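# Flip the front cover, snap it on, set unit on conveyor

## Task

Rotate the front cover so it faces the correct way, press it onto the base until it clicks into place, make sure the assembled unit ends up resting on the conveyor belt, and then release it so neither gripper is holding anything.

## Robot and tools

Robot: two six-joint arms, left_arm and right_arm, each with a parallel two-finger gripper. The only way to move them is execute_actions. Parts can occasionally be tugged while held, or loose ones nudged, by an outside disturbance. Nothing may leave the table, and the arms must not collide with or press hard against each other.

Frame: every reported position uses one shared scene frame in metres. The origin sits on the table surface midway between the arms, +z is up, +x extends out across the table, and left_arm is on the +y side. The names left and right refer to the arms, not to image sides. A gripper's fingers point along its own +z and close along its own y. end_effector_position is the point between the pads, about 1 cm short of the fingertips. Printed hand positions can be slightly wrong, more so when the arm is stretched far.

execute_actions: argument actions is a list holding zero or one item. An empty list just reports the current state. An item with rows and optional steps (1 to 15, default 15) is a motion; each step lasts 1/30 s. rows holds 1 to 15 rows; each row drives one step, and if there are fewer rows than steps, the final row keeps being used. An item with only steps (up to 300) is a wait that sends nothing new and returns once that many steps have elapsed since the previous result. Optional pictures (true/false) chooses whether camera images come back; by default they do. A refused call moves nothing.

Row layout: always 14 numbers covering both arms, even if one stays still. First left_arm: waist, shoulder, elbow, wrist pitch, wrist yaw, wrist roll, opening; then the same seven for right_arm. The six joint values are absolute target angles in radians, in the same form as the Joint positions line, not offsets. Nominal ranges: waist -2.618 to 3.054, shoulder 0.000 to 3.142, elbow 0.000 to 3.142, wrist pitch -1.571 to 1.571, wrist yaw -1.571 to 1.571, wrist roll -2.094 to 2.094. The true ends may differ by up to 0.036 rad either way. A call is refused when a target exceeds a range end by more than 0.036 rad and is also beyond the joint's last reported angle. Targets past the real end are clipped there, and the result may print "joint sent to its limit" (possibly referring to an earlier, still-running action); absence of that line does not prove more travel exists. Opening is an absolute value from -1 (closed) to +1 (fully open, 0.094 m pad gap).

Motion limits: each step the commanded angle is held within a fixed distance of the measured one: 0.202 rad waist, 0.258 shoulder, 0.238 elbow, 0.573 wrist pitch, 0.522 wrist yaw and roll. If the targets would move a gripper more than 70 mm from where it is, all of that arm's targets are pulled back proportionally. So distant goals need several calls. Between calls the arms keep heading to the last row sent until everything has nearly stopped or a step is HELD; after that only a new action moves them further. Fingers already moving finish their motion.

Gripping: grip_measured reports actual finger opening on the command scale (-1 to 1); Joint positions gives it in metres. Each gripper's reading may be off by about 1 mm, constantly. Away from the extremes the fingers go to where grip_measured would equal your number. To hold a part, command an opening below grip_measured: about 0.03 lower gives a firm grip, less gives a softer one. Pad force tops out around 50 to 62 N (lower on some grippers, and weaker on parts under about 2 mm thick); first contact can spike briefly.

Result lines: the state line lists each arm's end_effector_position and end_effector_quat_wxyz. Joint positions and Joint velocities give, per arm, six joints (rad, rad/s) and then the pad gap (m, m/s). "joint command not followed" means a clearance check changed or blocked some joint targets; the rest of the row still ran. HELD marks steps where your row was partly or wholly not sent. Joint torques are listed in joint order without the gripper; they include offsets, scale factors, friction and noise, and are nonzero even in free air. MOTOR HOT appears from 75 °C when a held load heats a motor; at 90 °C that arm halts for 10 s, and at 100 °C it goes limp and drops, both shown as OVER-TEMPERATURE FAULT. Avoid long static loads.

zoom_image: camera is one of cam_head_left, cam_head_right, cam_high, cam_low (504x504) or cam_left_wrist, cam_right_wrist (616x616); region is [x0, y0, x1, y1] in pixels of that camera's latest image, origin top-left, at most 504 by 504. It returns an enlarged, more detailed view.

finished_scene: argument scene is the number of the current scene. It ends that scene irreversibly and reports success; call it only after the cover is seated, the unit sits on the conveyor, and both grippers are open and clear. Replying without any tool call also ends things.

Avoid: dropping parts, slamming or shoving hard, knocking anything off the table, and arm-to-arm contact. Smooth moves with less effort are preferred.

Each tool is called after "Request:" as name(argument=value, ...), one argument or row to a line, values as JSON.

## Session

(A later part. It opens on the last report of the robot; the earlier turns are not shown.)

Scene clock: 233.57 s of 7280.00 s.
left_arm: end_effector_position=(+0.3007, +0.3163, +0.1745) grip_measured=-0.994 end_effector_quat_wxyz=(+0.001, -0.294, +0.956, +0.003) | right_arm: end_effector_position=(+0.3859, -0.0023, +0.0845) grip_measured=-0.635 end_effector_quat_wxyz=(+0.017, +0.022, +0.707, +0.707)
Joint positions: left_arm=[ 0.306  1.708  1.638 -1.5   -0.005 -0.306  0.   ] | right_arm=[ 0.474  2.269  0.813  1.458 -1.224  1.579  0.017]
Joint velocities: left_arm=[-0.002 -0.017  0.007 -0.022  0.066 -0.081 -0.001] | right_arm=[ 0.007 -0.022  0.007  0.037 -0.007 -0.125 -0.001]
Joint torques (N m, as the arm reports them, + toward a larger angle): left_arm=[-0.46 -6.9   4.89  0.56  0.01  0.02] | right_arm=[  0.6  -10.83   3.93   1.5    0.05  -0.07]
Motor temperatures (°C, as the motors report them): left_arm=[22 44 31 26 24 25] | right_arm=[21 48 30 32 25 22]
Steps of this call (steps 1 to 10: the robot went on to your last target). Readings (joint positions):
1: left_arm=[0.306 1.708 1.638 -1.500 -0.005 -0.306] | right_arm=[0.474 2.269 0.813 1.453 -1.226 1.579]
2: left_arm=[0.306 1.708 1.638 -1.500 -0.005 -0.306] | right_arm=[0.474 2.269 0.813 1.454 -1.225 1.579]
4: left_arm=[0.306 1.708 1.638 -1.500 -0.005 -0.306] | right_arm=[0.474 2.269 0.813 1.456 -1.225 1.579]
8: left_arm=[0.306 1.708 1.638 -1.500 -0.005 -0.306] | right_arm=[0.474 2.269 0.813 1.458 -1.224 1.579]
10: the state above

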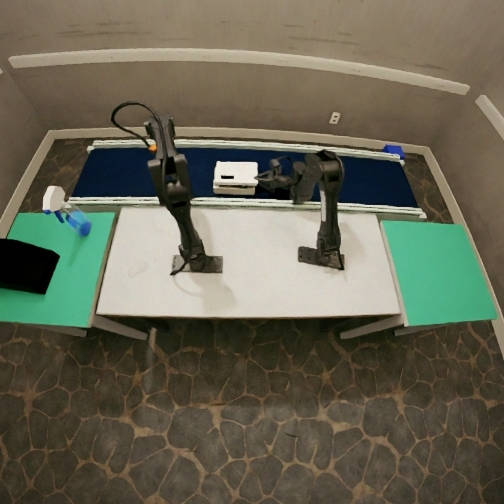

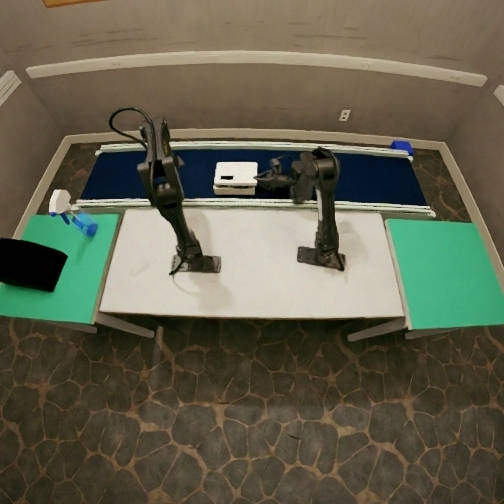

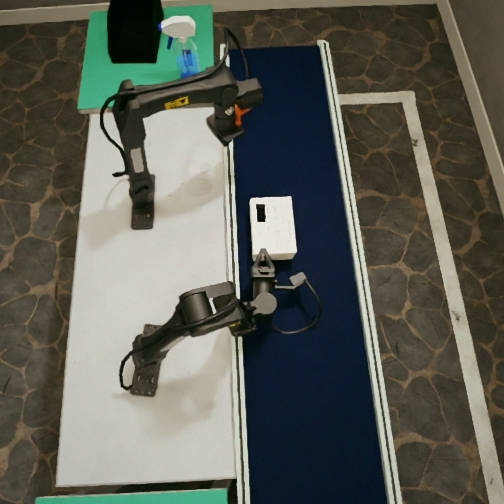

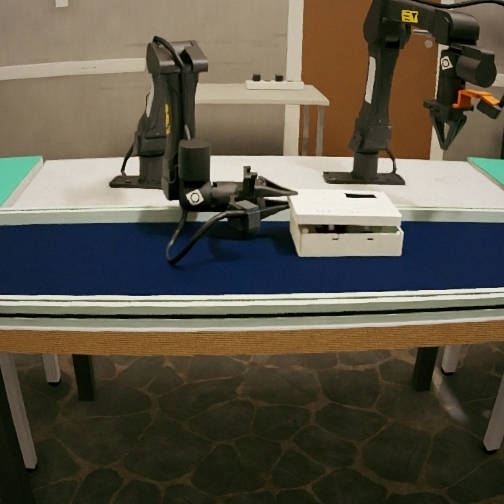

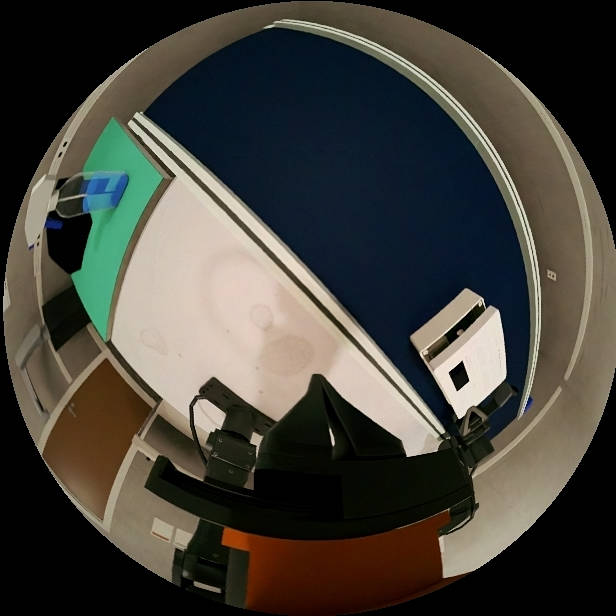

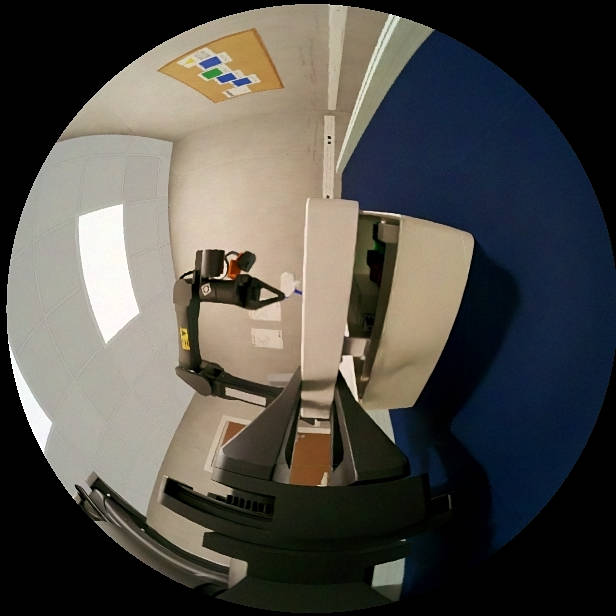

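Request:
execute_actions(
  actions=[
    {"rows":[[0.3,1.7,1.63,-1.5,0,-0.3,-1,0.49,2.27,0.805,1.5,-1.207,1.57,-0.675],[0.3,1.7,1.63,-1.5,0,-0.3,-1,0.5,2.27,0.805,1.5,-1.197,1.57,-0.675]],"steps":15},
  ],
)

Request:
zoom_image(
  camera="cam_low",
  region=[270,170,430,270],
)

Request:
zoom_image(
  camera="cam_high",
  region=[220,175,330,285],
)

Scene clock: 246.80 s of 7280.00 s.
left_arm: end_effector_position=(+0.3007, +0.3163, +0.1745) grip_measured=-0.994 end_effector_quat_wxyz=(+0.001, -0.294, +0.956, +0.003) | right_arm: end_effector_position=(+0.3837, +0.0039, +0.0846) grip_measured=-0.635 end_effector_quat_wxyz=(+0.017, +0.021, +0.707, +0.707)
Joint positions: left_arm=[ 0.306  1.708  1.638 -1.5   -0.005 -0.306  0.   ] | right_arm=[ 0.493  2.269  0.813  1.458 -1.207  1.579  0.017]
Joint velocities: left_arm=[-0.002 -0.002  0.012 -0.007  0.007 -0.037 -0.   ] | right_arm=[-0.012  0.012 -0.007  0.037 -0.037  0.095  0.   ]
Joint torques (N m, as the arm reports them, + toward a larger angle): left_arm=[-0.45 -6.92  4.88  0.55  0.01  0.03] | right_arm=[  0.55 -10.85   3.98   1.51   0.07  -0.07]
Motor temperatures (°C, as the motors report them): left_arm=[22 42 30 25 24 25] | right_arm=[21 48 29 33 25 22]
Steps of this call (steps 1 to 15: the robot went on to your last target; steps 16 to 90: nothing new was sent; then 9.73 s passed at rest; steps 91 to 105: all 15 steps of this action). Readings (joint positions):
91: left_arm=[0.306 1.708 1.638 -1.500 -0.005 -0.306] | right_arm=[0.475 2.269 0.813 1.458 -1.223 1.579]
92: left_arm=[0.306 1.708 1.638 -1.500 -0.005 -0.306] | right_arm=[0.476 2.269 0.813 1.458 -1.219 1.579]
94: left_arm=[0.306 1.708 1.638 -1.500 -0.005 -0.306] | right_arm=[0.484 2.269 0.813 1.458 -1.213 1.579]
98: left_arm=[0.306 1.708 1.638 -1.500 -0.005 -0.306] | right_arm=[0.493 2.269 0.813 1.458 -1.210 1.579]
105: the state above

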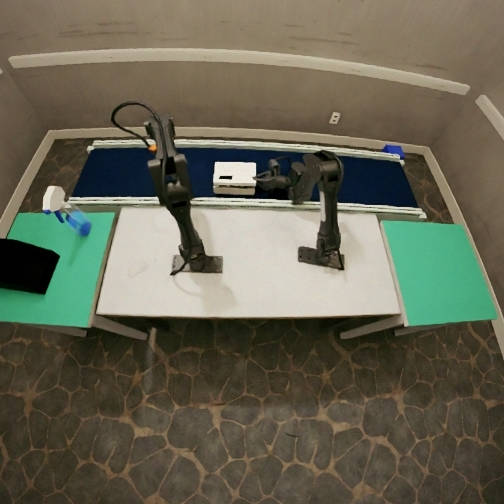

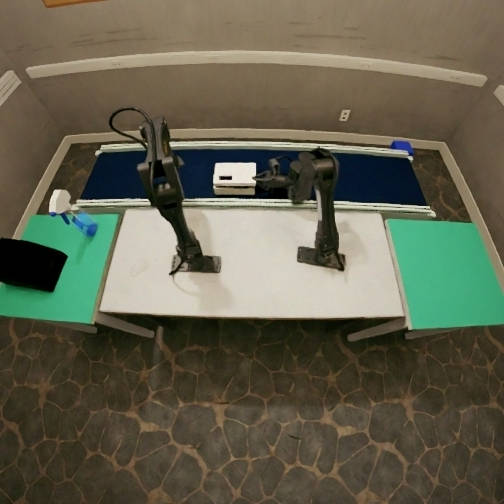

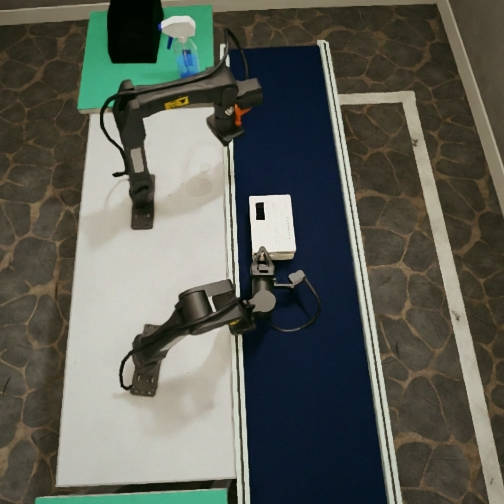

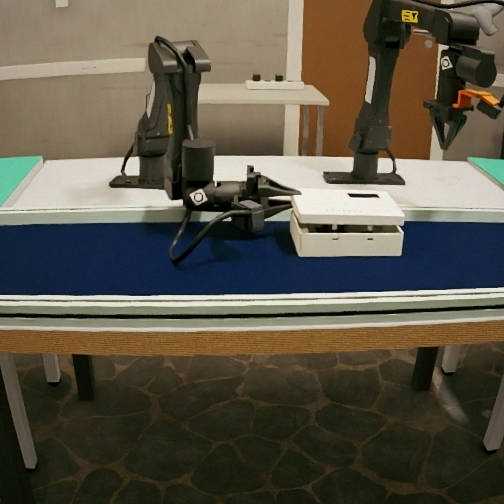

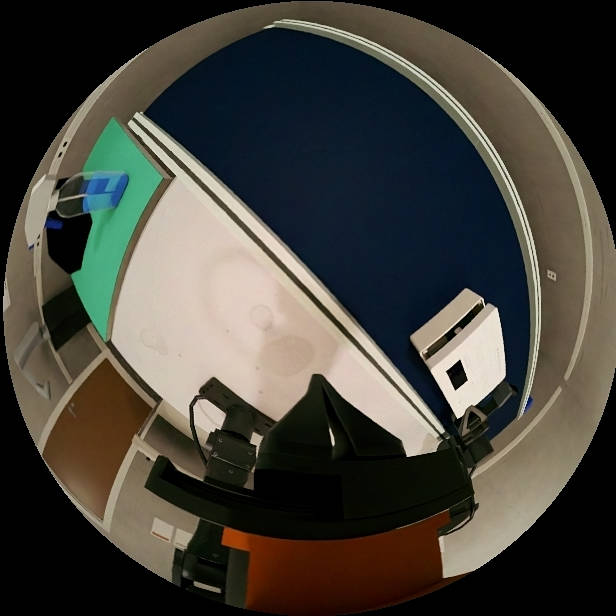

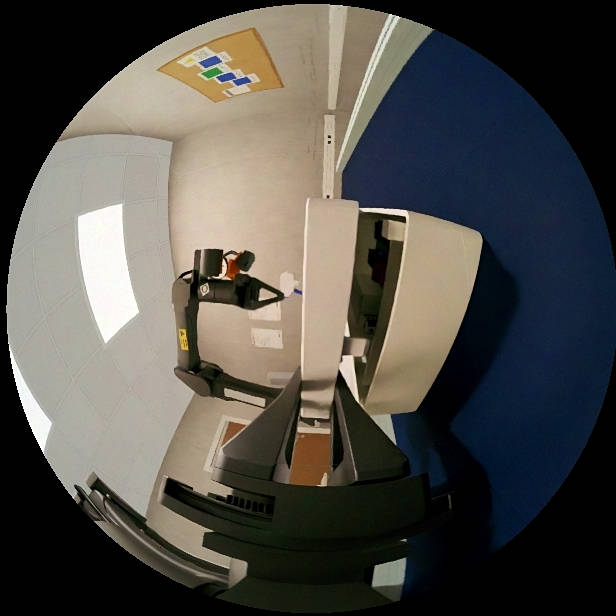

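Region (270, 170, 430, 270) of cam_low's 504x504 image, scaled by 3.150, with more detail than that image has; it fills the top 315 rows of this view, and the rest is white.

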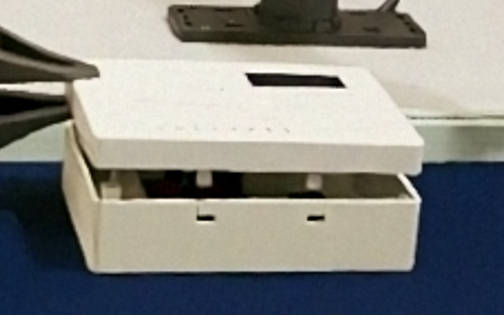

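Region (220, 175, 330, 285) of cam_high's 504x504 image, scaled by 4.582, with more detail than that image has.

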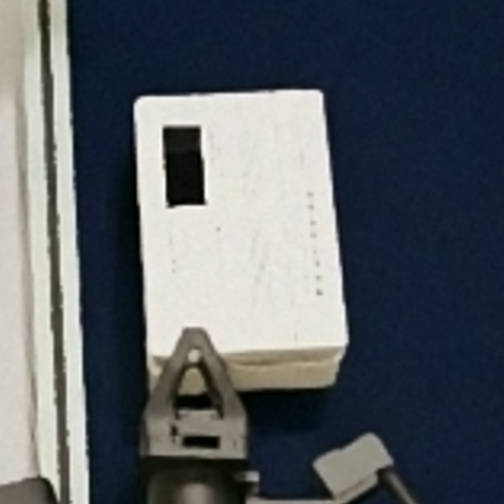

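Request:
execute_actions(
  actions=[
    {"rows":[[0.3,1.7,1.63,-1.5,0,-0.3,-1,0.5,2.28,0.805,1.505,-1.197,1.57,-0.675],[0.3,1.7,1.63,-1.5,0,-0.3,-1,0.5,2.285,0.805,1.51,-1.197,1.57,-0.675],[0.3,1.7,1.63,-1.5,0,-0.3,-1,0.5,2.29,0.805,1.515,-1.197,1.57,-0.675],[0.3,1.7,1.63,-1.5,0,-0.3,-1,0.5,2.295,0.805,1.52,-1.197,1.57,-0.675],[0.3,1.7,1.63,-1.5,0,-0.3,-1,0.5,2.3,0.81,1.52,-1.197,1.57,-0.675]],"steps":15},
  ],
)

Request:
zoom_image(
  camera="cam_low",
  region=[270,170,430,270],
)

Request:
zoom_image(
  camera="cam_left_wrist",
  region=[390,270,540,430],
)

Scene clock: 253.53 s of 7280.00 s.
left_arm: end_effector_position=(+0.3007, +0.3163, +0.1745) grip_measured=-0.994 end_effector_quat_wxyz=(+0.001, -0.294, +0.956, +0.003) | right_arm: end_effector_position=(+0.3831, +0.0036, +0.0774) grip_measured=-0.635 end_effector_quat_wxyz=(+0.015, +0.023, +0.707, +0.707)
Joint positions: left_arm=[ 0.306  1.708  1.638 -1.5   -0.005 -0.306  0.   ] | right_arm=[ 0.493  2.294  0.813  1.478 -1.205  1.579  0.017]
Joint velocities: left_arm=[ 0.017  0.017 -0.007 -0.007  0.051 -0.095 -0.001] | right_arm=[-0.012 -0.017 -0.017 -0.037 -0.022 -0.007  0.001]
Joint torques (N m, as the arm reports them, + toward a larger angle): left_arm=[-0.47 -6.92  4.88  0.56  0.01  0.03] | right_arm=[  0.55 -10.47   4.28   1.52   0.06  -0.07]
Motor temperatures (°C, as the motors report them): left_arm=[22 41 30 25 24 25] | right_arm=[21 48 29 33 25 22]
Steps of this call (steps 1 to 15: the robot went on to your last target; steps 16 to 90: nothing new was sent; then 3.23 s passed at rest; steps 91 to 105: all 15 steps of this action). Readings (joint positions):
91: left_arm=[0.306 1.708 1.638 -1.500 -0.005 -0.306] | right_arm=[0.493 2.269 0.813 1.459 -1.206 1.579]
92: left_arm=[0.306 1.708 1.638 -1.500 -0.005 -0.306] | right_arm=[0.493 2.270 0.813 1.461 -1.206 1.579]
94: left_arm=[0.306 1.708 1.638 -1.500 -0.005 -0.306] | right_arm=[0.493 2.276 0.813 1.469 -1.206 1.579]
98: left_arm=[0.306 1.708 1.638 -1.500 -0.005 -0.306] | right_arm=[0.493 2.293 0.813 1.474 -1.206 1.579]
105: the state above

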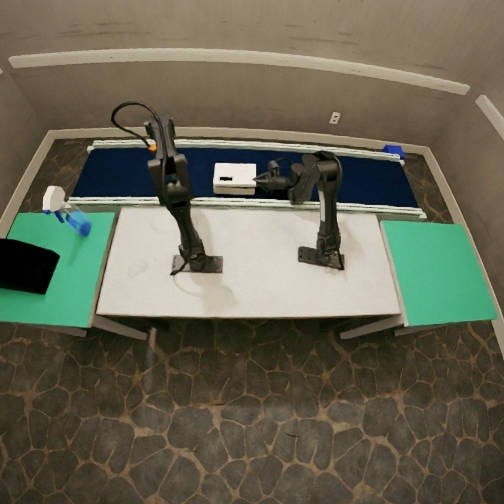

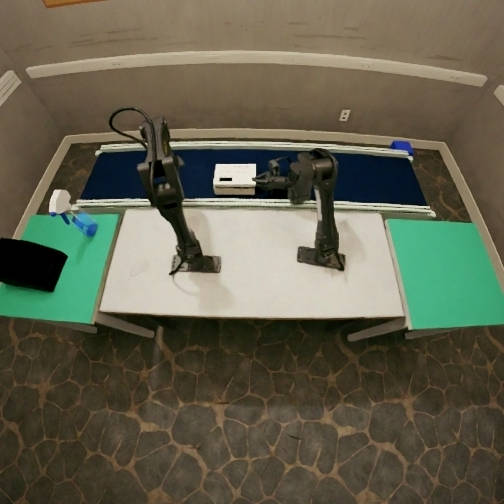

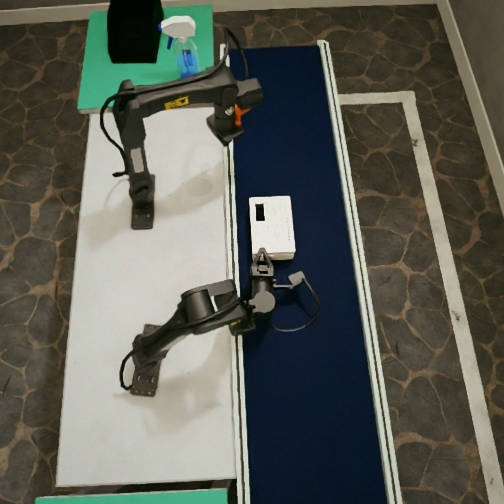

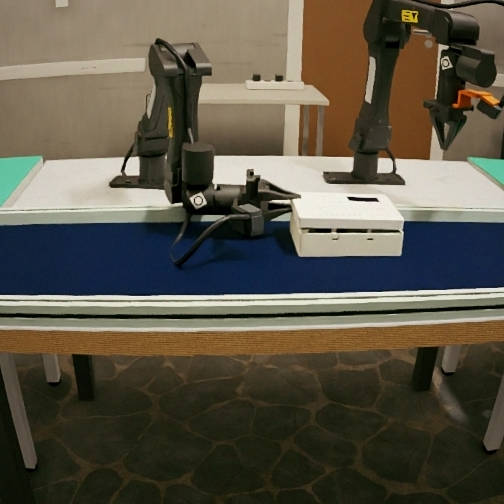

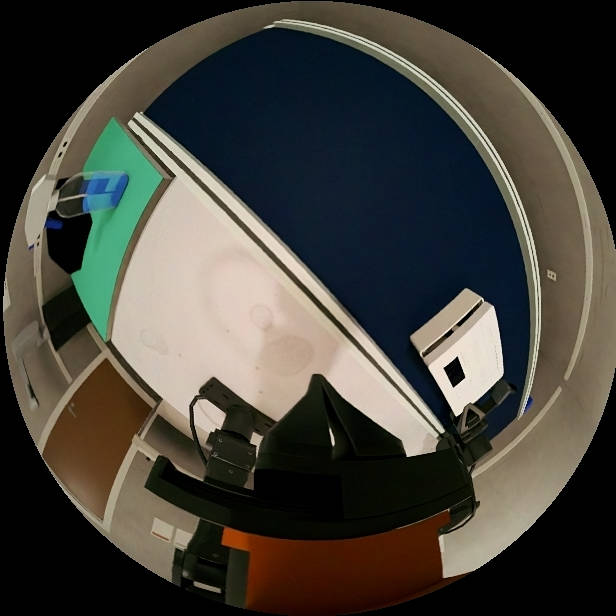

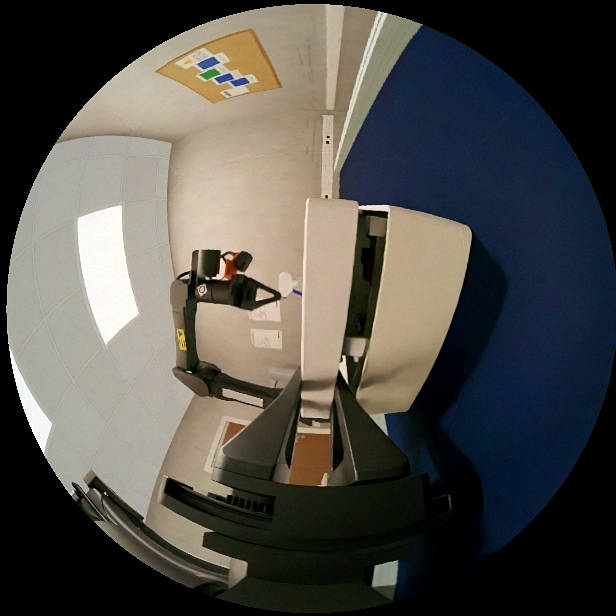

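Region (270, 170, 430, 270) of cam_low's 504x504 image, scaled by 3.150, with more detail than that image has; it fills the top 315 rows of this view, and the rest is white.

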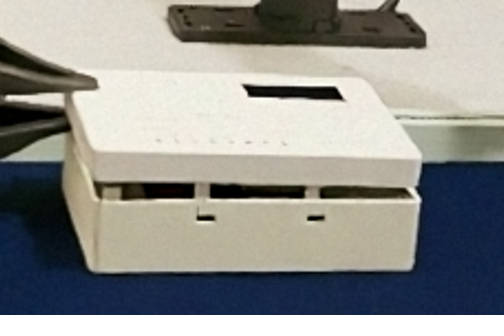

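Region (390, 270, 540, 430) of cam_left_wrist's 616x616 image, scaled by 3.150, with more detail than that image has; it fills the left 472 columns of this view, and the rest is white.

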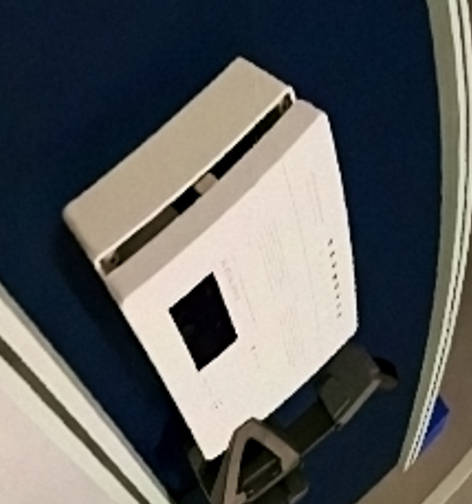

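Good; tiny +y, slightly lower, release.

Request:
execute_actions(
  actions=[
    {"rows":[[0.3,1.7,1.63,-1.5,0,-0.3,-1,0.504,2.3,0.81,1.52,-1.195,1.57,-0.675],[0.3,1.7,1.63,-1.5,0,-0.3,-1,0.504,2.3,0.81,1.52,-1.195,1.57,-0.675],[0.3,1.7,1.63,-1.5,0,-0.3,-1,0.504,2.3,0.81,1.52,-1.195,1.57,-0.675],[0.3,1.7,1.63,-1.5,0,-0.3,-1,0.504,2.3,0.81,1.52,-1.195,1.57,-0.675],[0.3,1.7,1.63,-1.5,0,-0.3,-1,0.504,2.308,0.81,1.525,-1.195,1.57,-0.675],[0.3,1.7,1.63,-1.5,0,-0.3,-1,0.504,2.308,0.81,1.525,-1.195,1.57,-0.675],[0.3,1.7,1.63,-1.5,0,-0.3,-1,0.504,2.308,0.81,1.525,-1.195,1.57,-0.675],[0.3,1.7,1.63,-1.5,0,-0.3,-1,0.504,2.308,0.81,1.525,-1.195,1.57,-0.675],[0.3,1.7,1.63,-1.5,0,-0.3,-1,0.504,2.308,0.81,1.525,-1.195,1.57,-0.64],[0.3,1.7,1.63,-1.5,0,-0.3,-1,0.504,2.308,0.81,1.525,-1.195,1.57,-0.61],[0.3,1.7,1.63,-1.5,0,-0.3,-1,0.504,2.308,0.81,1.525,-1.195,1.57,-0.58],[0.3,1.7,1.63,-1.5,0,-0.3,-1,0.504,2.308,0.81,1.525,-1.195,1.57,-0.54]],"steps":15},
  ],
  pictures=false,
)

Request:
execute_actions(
  actions=[
    {"rows":[[0.3,1.7,1.63,-1.5,0,-0.3,-1,0.49,2.308,0.81,1.525,-1.21,1.57,-0.54],[0.3,1.7,1.63,-1.5,0,-0.3,-1,0.48,2.308,0.81,1.525,-1.22,1.57,-0.54],[0.3,1.7,1.63,-1.5,0,-0.3,-1,0.47,2.308,0.81,1.525,-1.23,1.57,-0.54],[0.3,1.7,1.63,-1.5,0,-0.3,-1,0.46,2.308,0.81,1.525,-1.24,1.57,-0.54],[0.3,1.7,1.63,-1.5,0,-0.3,-1,0.45,2.308,0.81,1.525,-1.25,1.57,-0.54],[0.3,1.7,1.63,-1.5,0,-0.3,-1,0.44,2.308,0.81,1.525,-1.26,1.57,-0.54],[0.3,1.7,1.63,-1.5,0,-0.3,-1,0.43,2.308,0.81,1.525,-1.27,1.57,-0.54],[0.3,1.7,1.63,-1.5,0,-0.3,-1,0.42,2.308,0.81,1.525,-1.28,1.57,-0.54],[0.3,1.7,1.63,-1.5,0,-0.3,-1,0.41,2.308,0.81,1.525,-1.29,1.57,-0.54],[0.3,1.7,1.63,-1.5,0,-0.3,-1,0.40,2.308,0.81,1.525,-1.30,1.57,-0.54],[0.3,1.7,1.63,-1.5,0,-0.3,-1,0.38,2.308,0.81,1.525,-1.32,1.57,-0.54],[0.3,1.7,1.63,-1.5,0,-0.3,-1,0.36,2.308,0.81,1.525,-1.34,1.57,-0.54]],"steps":15},
  ],
  pictures=false,
)

Request:
execute_actions(
  actions=[
    {"rows":[[0.3,1.7,1.63,-1.5,0,-0.3,-1,0.3,2.3,0.81,1.525,-1.34,1.57,-0.54],[0.3,1.7,1.63,-1.5,0,-0.3,-1,0.22,2.27,0.81,1.525,-1.34,1.57,-0.54],[0.3,1.7,1.63,-1.5,0,-0.3,-1,0.12,2.2,0.81,1.525,-1.34,1.57,-0.54],[0.3,1.7,1.63,-1.5,0,-0.3,-1,-0.1,2.0,0.81,1.3,-1.34,1.57,-0.54]],"steps":15},
  ],
)

Request:
zoom_image(
  camera="cam_low",
  region=[270,170,430,270],
)

Request:
zoom_image(
  camera="cam_left_wrist",
  region=[390,270,540,430],
)

Request:
zoom_image(
  camera="cam_head_left",
  region=[195,150,275,205],
)

Scene clock: 274.27 s of 7280.00 s.
left_arm: end_effector_position=(+0.3007, +0.3163, +0.1745) grip_measured=-0.994 end_effector_quat_wxyz=(+0.001, -0.294, +0.956, +0.003) | right_arm: end_effector_position=(+0.3833, +0.0036, +0.0797) grip_measured=-0.542 end_effector_quat_wxyz=(+0.022, +0.018, +0.705, +0.709)
Joint positions: left_arm=[ 0.306  1.708  1.638 -1.5   -0.005 -0.306  0.   ] | right_arm=[ 0.493  2.294  0.813  1.495 -1.204  1.579  0.022]
Joint velocities: left_arm=[-0.012  0.012  0.002  0.051 -0.037 -0.066 -0.001] | right_arm=[ 0.007 -0.002  0.007 -0.037 -0.022 -0.037 -0.   ]
Joint torques (N m, as the arm reports them, + toward a larger angle): left_arm=[-0.46 -6.91  4.89  0.55  0.01  0.03] | right_arm=[ 0.89 -9.72  4.28  1.38  0.07 -0.08]
Motor temperatures (°C, as the motors report them): left_arm=[22 41 30 25 24 25] | right_arm=[21 48 28 34 25 22]
Steps of this call (steps 1 to 15: the robot went on to your last target; steps 16 to 90: nothing new was sent; then 17.23 s passed at rest; steps 91 to 105: all 15 steps of this action). Readings (joint positions):
91: left_arm=[0.306 1.708 1.638 -1.500 -0.005 -0.306] | right_arm=[0.493 2.294 0.813 1.478 -1.205 1.579]
92: left_arm=[0.306 1.708 1.638 -1.500 -0.005 -0.306] | right_arm=[0.493 2.294 0.813 1.478 -1.204 1.579]
94: left_arm=[0.306 1.708 1.638 -1.500 -0.005 -0.306] | right_arm=[0.493 2.294 0.813 1.478 -1.204 1.579]
98: left_arm=[0.306 1.708 1.638 -1.500 -0.005 -0.306] | right_arm=[0.493 2.294 0.813 1.481 -1.204 1.579]
105: the state above

Scene clock: 274.77 s of 7280.00 s.
left_arm: end_effector_position=(+0.3007, +0.3163, +0.1745) grip_measured=-0.994 end_effector_quat_wxyz=(+0.001, -0.294, +0.956, +0.003) | right_arm: end_effector_position=(+0.3988, -0.0390, +0.0798) grip_measured=-0.541 end_effector_quat_wxyz=(+0.032, +0.026, +0.705, +0.708)
Joint positions: left_arm=[ 0.306  1.708  1.638 -1.5   -0.005 -0.306  0.   ] | right_arm=[ 0.367  2.294  0.813  1.498 -1.303  1.579  0.022]
Joint velocities: left_arm=[-0.007 -0.007 -0.007  0.007  0.037 -0.007 -0.001] | right_arm=[-0.217 -0.002  0.012  0.11  -0.095 -0.051 -0.001]
Joint torques (N m, as the arm reports them, + toward a larger angle): left_arm=[-0.46 -6.9   4.9   0.56  0.01  0.03] | right_arm=[ 0.48 -9.63  4.18  1.31 -0.14 -0.07]
Motor temperatures (°C, as the motors report them): left_arm=[22 41 30 25 24 25] | right_arm=[21 48 28 34 25 22]
Steps of this call (steps 1 to 15: all 15 steps of this action). Readings (joint positions):
1: left_arm=[0.306 1.708 1.638 -1.500 -0.005 -0.306] | right_arm=[0.493 2.294 0.813 1.496 -1.204 1.579]
2: left_arm=[0.306 1.708 1.638 -1.500 -0.005 -0.306] | right_arm=[0.493 2.294 0.813 1.496 -1.204 1.579]
4: left_arm=[0.306 1.708 1.638 -1.500 -0.005 -0.306] | right_arm=[0.488 2.294 0.813 1.496 -1.212 1.579]
8: left_arm=[0.306 1.708 1.638 -1.500 -0.005 -0.306] | right_arm=[0.453 2.294 0.813 1.496 -1.241 1.579]
15: the state above

Scene clock: 275.27 s of 7280.00 s.
left_arm: end_effector_position=(+0.3007, +0.3163, +0.1745) grip_measured=-0.994 end_effector_quat_wxyz=(+0.001, -0.294, +0.956, +0.003) | right_arm: end_effector_position=(+0.4663, -0.2321, +0.1709) grip_measured=-0.541 end_effector_quat_wxyz=(+0.241, +0.141, +0.680, +0.678)
Joint positions: left_arm=[ 0.306  1.708  1.638 -1.5   -0.005 -0.306  0.   ] | right_arm=[-0.123  1.999  0.809  1.342 -1.327  1.581  0.022]
Joint velocities: left_arm=[ 0.017 -0.007 -0.027 -0.007 -0.066  0.007  0.   ] | right_arm=[ 0.149  0.017 -0.012 -0.33  -0.11   0.037 -0.001]
Joint torques (N m, as the arm reports them, + toward a larger angle): left_arm=[-0.45 -6.92  4.87  0.55  0.01  0.02] | right_arm=[ 0.92 -9.81  6.23  1.06  0.01 -0.1 ]
Motor temperatures (°C, as the motors report them): left_arm=[22 41 30 25 24 25] | right_arm=[21 48 28 34 25 22]
Steps of this call (steps 1 to 15: all 15 steps of this action). Readings (joint positions):
1: left_arm=[0.306 1.708 1.638 -1.500 -0.005 -0.306] | right_arm=[0.356 2.294 0.813 1.499 -1.310 1.579]
2: left_arm=[0.306 1.708 1.638 -1.500 -0.005 -0.306] | right_arm=[0.336 2.294 0.813 1.500 -1.319 1.579]
4: left_arm=[0.306 1.708 1.638 -1.500 -0.005 -0.306] | right_arm=[0.259 2.265 0.811 1.469 -1.329 1.579]
8: left_arm=[0.306 1.708 1.638 -1.500 -0.005 -0.306] | right_arm=[0.060 2.094 0.809 1.383 -1.330 1.581]
15: the state above

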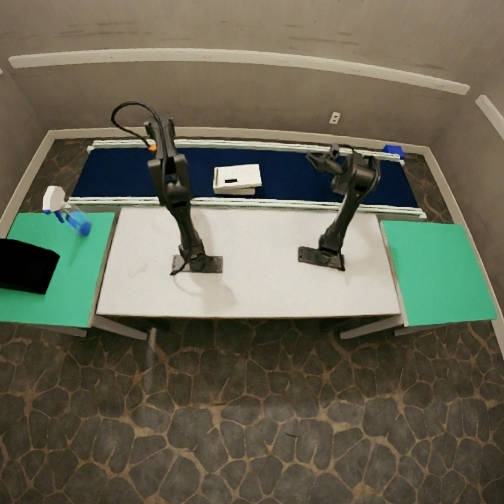

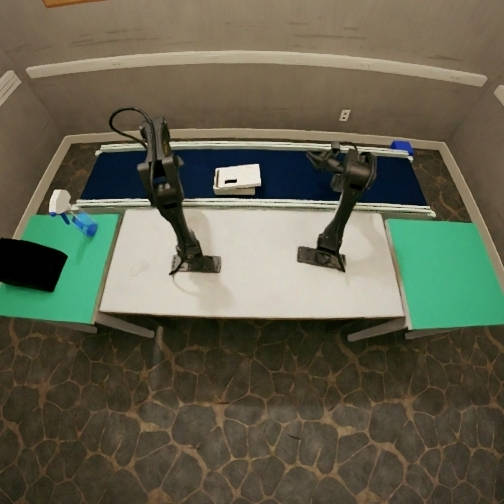

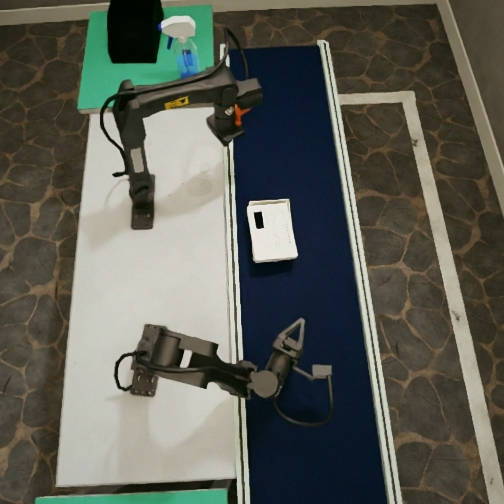

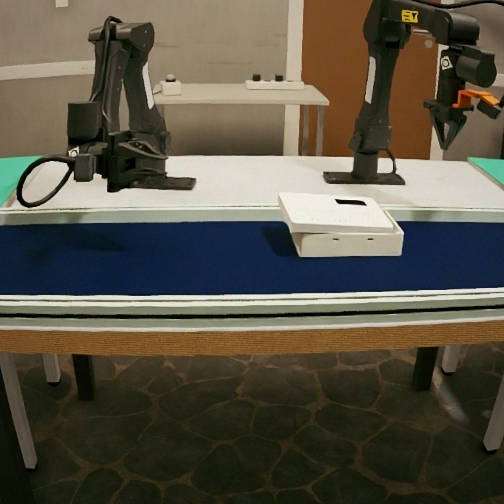

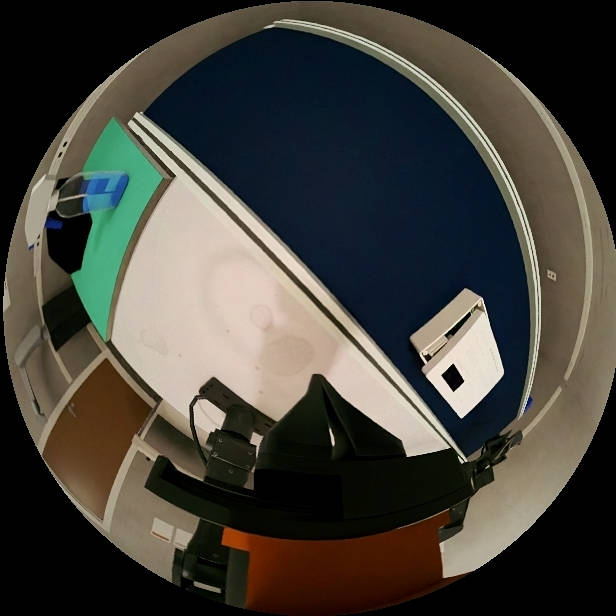

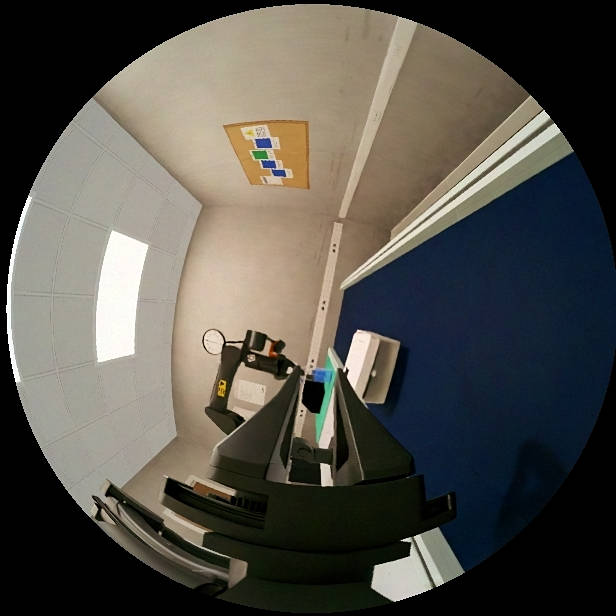

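Region (270, 170, 430, 270) of cam_low's 504x504 image, scaled by 3.150, with more detail than that image has; it fills the top 315 rows of this view, and the rest is white.

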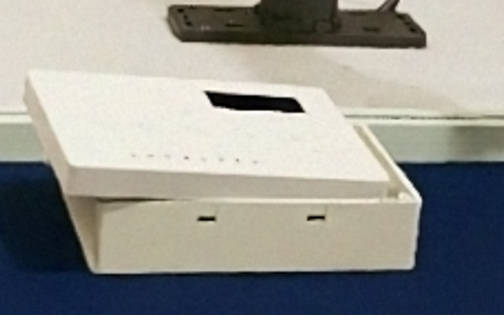

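Region (390, 270, 540, 430) of cam_left_wrist's 616x616 image, scaled by 3.150, with more detail than that image has; it fills the left 472 columns of this view, and the rest is white.

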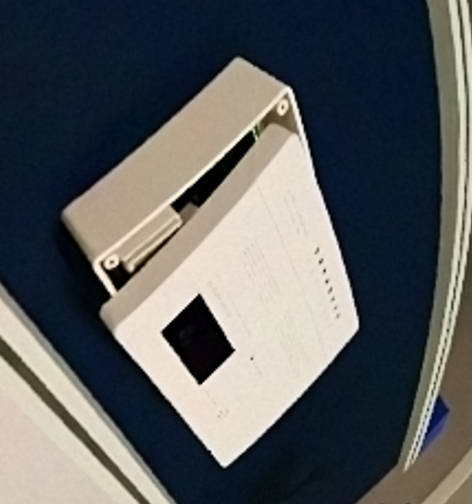

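Region (195, 150, 275, 205) of cam_head_left's 504x504 image, scaled by 6.300, with more detail than that image has; it fills the top 346 rows of this view, and the rest is white.

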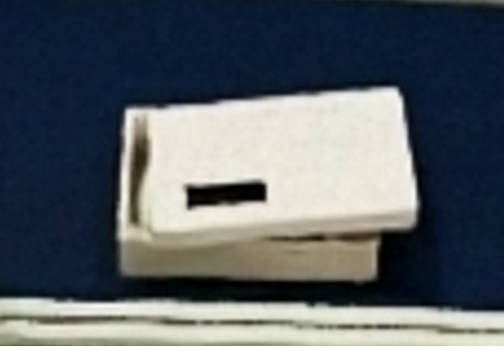

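Request:
execute_actions(
  actions=[
    {"rows":[[0.3,1.7,1.63,-1.5,0,-0.3,-1,-0.06,2.04,0.82,1.33,-1.36,1.57,-0.35],[0.3,1.7,1.63,-1.5,0,-0.3,-1,-0.02,2.08,0.83,1.36,-1.38,1.57,-0.35],[0.3,1.7,1.63,-1.5,0,-0.3,-1,0.03,2.12,0.84,1.39,-1.4,1.57,-0.35],[0.3,1.7,1.63,-1.5,0,-0.3,-1,0.08,2.16,0.85,1.42,-1.42,1.57,-0.35],[0.3,1.7,1.63,-1.5,0,-0.3,-1,0.13,2.2,0.86,1.45,-1.44,1.57,-0.35],[0.3,1.7,1.63,-1.5,0,-0.3,-1,0.18,2.24,0.86,1.47,-1.46,1.57,-0.35],[0.3,1.7,1.63,-1.5,0,-0.3,-1,0.22,2.27,0.86,1.48,-1.47,1.57,-0.35],[0.3,1.7,1.63,-1.5,0,-0.3,-1,0.26,2.29,0.86,1.48,-1.47,1.57,-0.35],[0.3,1.7,1.63,-1.5,0,-0.3,-1,0.29,2.30,0.86,1.48,-1.47,1.57,-0.35],[0.3,1.7,1.63,-1.5,0,-0.3,-1,0.32,2.31,0.86,1.48,-1.47,1.57,-0.35]],"steps":15},
  ],
  pictures=false,
)

Request:
execute_actions(
  actions=[
    {"steps":15},
  ],
)

Request:
zoom_image(
  camera="cam_high",
  region=[220,185,330,295],
)

Scene clock: 287.60 s of 7280.00 s.
left_arm: end_effector_position=(+0.3007, +0.3163, +0.1745) grip_measured=-0.994 end_effector_quat_wxyz=(+0.001, -0.294, +0.956, +0.003) | right_arm: end_effector_position=(+0.3840, -0.0455, +0.0698) grip_measured=-0.351 end_effector_quat_wxyz=(-0.035, +0.002, +0.709, +0.705)
Joint positions: left_arm=[ 0.306  1.708  1.638 -1.5   -0.005 -0.306  0.   ] | right_arm=[ 0.344  2.321  0.847  1.432 -1.456  1.581  0.03 ]
Joint velocities: left_arm=[-0.017  0.007 -0.012 -0.081  0.037 -0.022 -0.001] | right_arm=[-0.139  0.002 -0.007  0.33  -0.022  0.007 -0.001]
Joint torques (N m, as the arm reports them, + toward a larger angle): left_arm=[-0.46 -6.9   4.89  0.56  0.01  0.03] | right_arm=[ -1.3  -12.09   5.65   1.05  -0.12  -0.09]
Motor temperatures (°C, as the motors report them): left_arm=[22 41 30 25 24 25] | right_arm=[21 47 29 33 25 22]
Steps of this call (steps 1 to 30: the robot went on to your last target; steps 31 to 90: nothing new was sent; then 8.83 s passed at rest; steps 91 to 105: all 15 steps of this action). Readings (joint positions):
91: left_arm=[0.306 1.708 1.638 -1.500 -0.005 -0.306] | right_arm=[-0.103 2.002 0.809 1.313 -1.334 1.581]
92: left_arm=[0.306 1.708 1.638 -1.500 -0.005 -0.306] | right_arm=[-0.093 2.012 0.810 1.324 -1.337 1.581]
94: left_arm=[0.306 1.708 1.638 -1.500 -0.005 -0.306] | right_arm=[-0.037 2.065 0.824 1.358 -1.352 1.581]
98: left_arm=[0.306 1.708 1.638 -1.500 -0.005 -0.306] | right_arm=[0.162 2.223 0.847 1.413 -1.397 1.581]
105: the state above

Scene clock: 288.10 s of 7280.00 s.
left_arm: end_effector_position=(+0.3007, +0.3163, +0.1745) grip_measured=-0.994 end_effector_quat_wxyz=(+0.001, -0.294, +0.956, +0.003) | right_arm: end_effector_position=(+0.3874, -0.0513, +0.0721) grip_measured=-0.351 end_effector_quat_wxyz=(-0.021, -0.002, +0.708, +0.706)
Joint positions: left_arm=[ 0.306  1.708  1.638 -1.5   -0.005 -0.306  0.   ] | right_arm=[ 0.327  2.321  0.847  1.458 -1.46   1.581  0.03 ]
Joint velocities: left_arm=[-0.002 -0.022 -0.002 -0.007 -0.022 -0.022  0.002] | right_arm=[ 0.002 -0.002  0.002 -0.037  0.051 -0.051 -0.001]
Joint torques (N m, as the arm reports them, + toward a larger angle): left_arm=[-0.47 -6.92  4.88  0.56  0.01  0.03] | right_arm=[ -0.57 -12.11   5.64   1.17  -0.11  -0.09]
Motor temperatures (°C, as the motors report them): left_arm=[22 41 30 25 24 25] | right_arm=[21 47 29 33 25 22]
Steps of this call (steps 1 to 15: the robot went on to your last target). Readings (joint positions):
1: left_arm=[0.306 1.708 1.638 -1.500 -0.005 -0.306] | right_arm=[0.339 2.321 0.847 1.439 -1.457 1.581]
2: left_arm=[0.306 1.708 1.638 -1.500 -0.005 -0.306] | right_arm=[0.335 2.321 0.847 1.442 -1.457 1.581]
4: left_arm=[0.306 1.708 1.638 -1.500 -0.005 -0.306] | right_arm=[0.328 2.321 0.847 1.449 -1.458 1.581]
8: left_arm=[0.306 1.708 1.638 -1.500 -0.005 -0.306] | right_arm=[0.327 2.321 0.847 1.455 -1.459 1.581]
15: the state above

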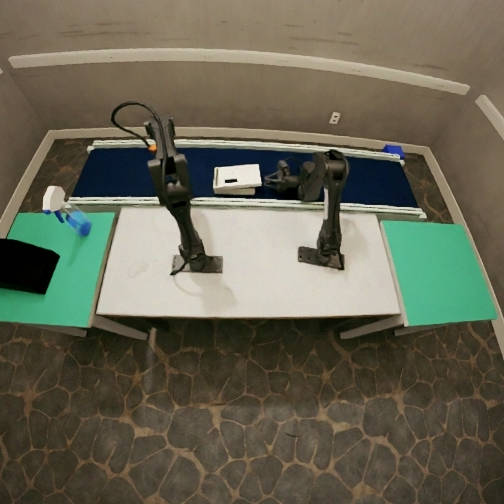

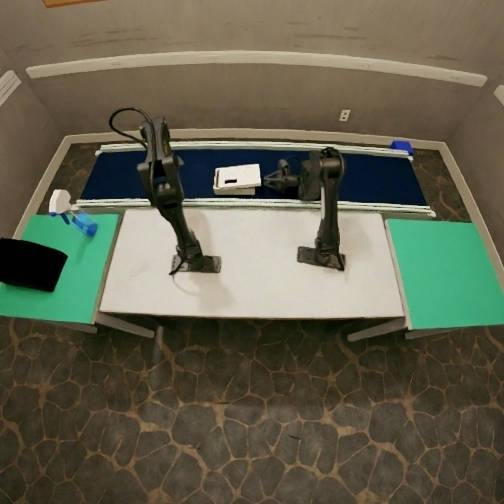

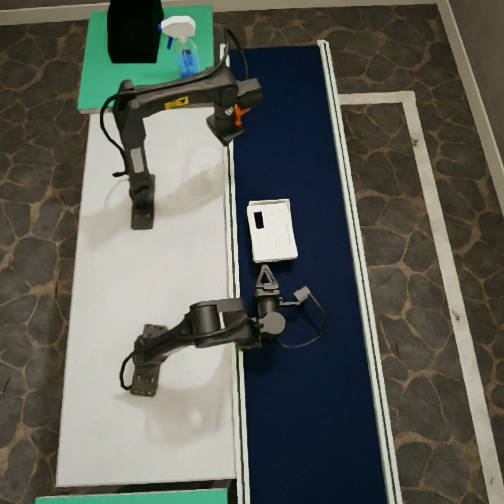

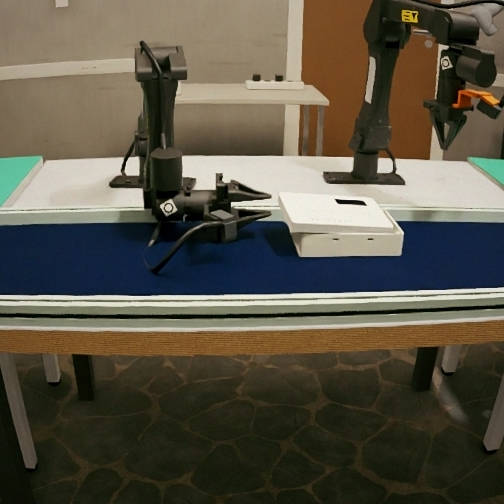

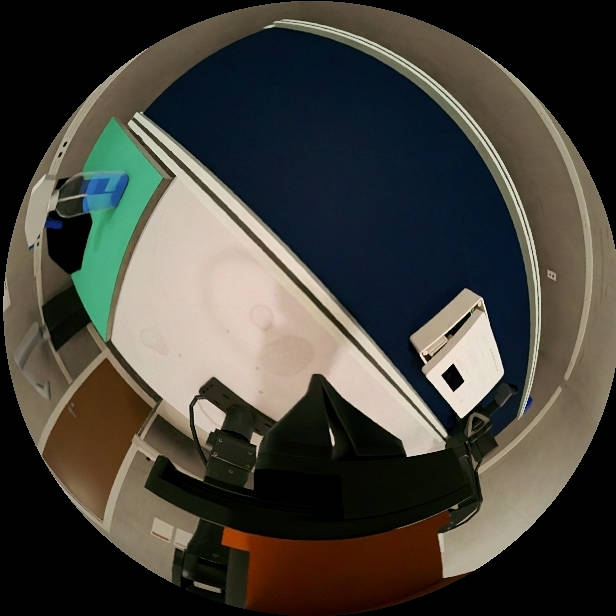

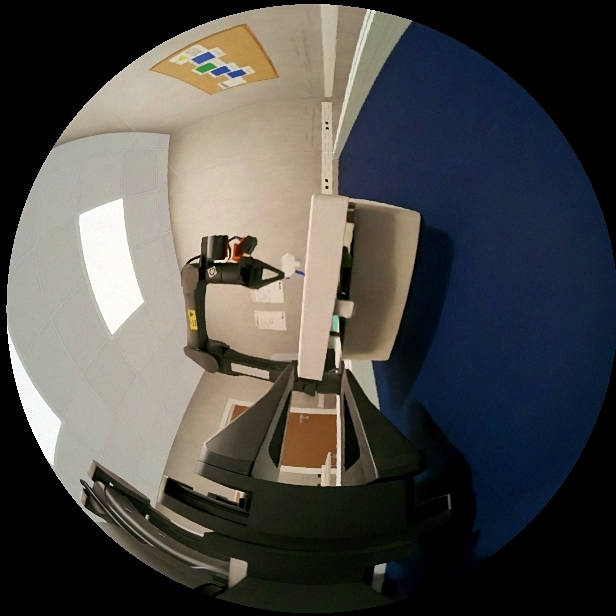

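Region (220, 185, 330, 295) of cam_high's 504x504 image, scaled by 4.582, with more detail than that image has.

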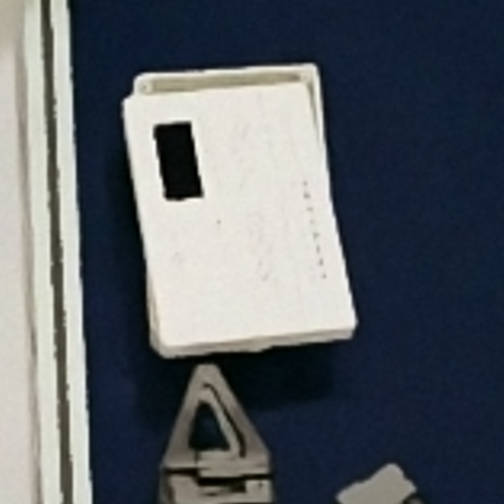

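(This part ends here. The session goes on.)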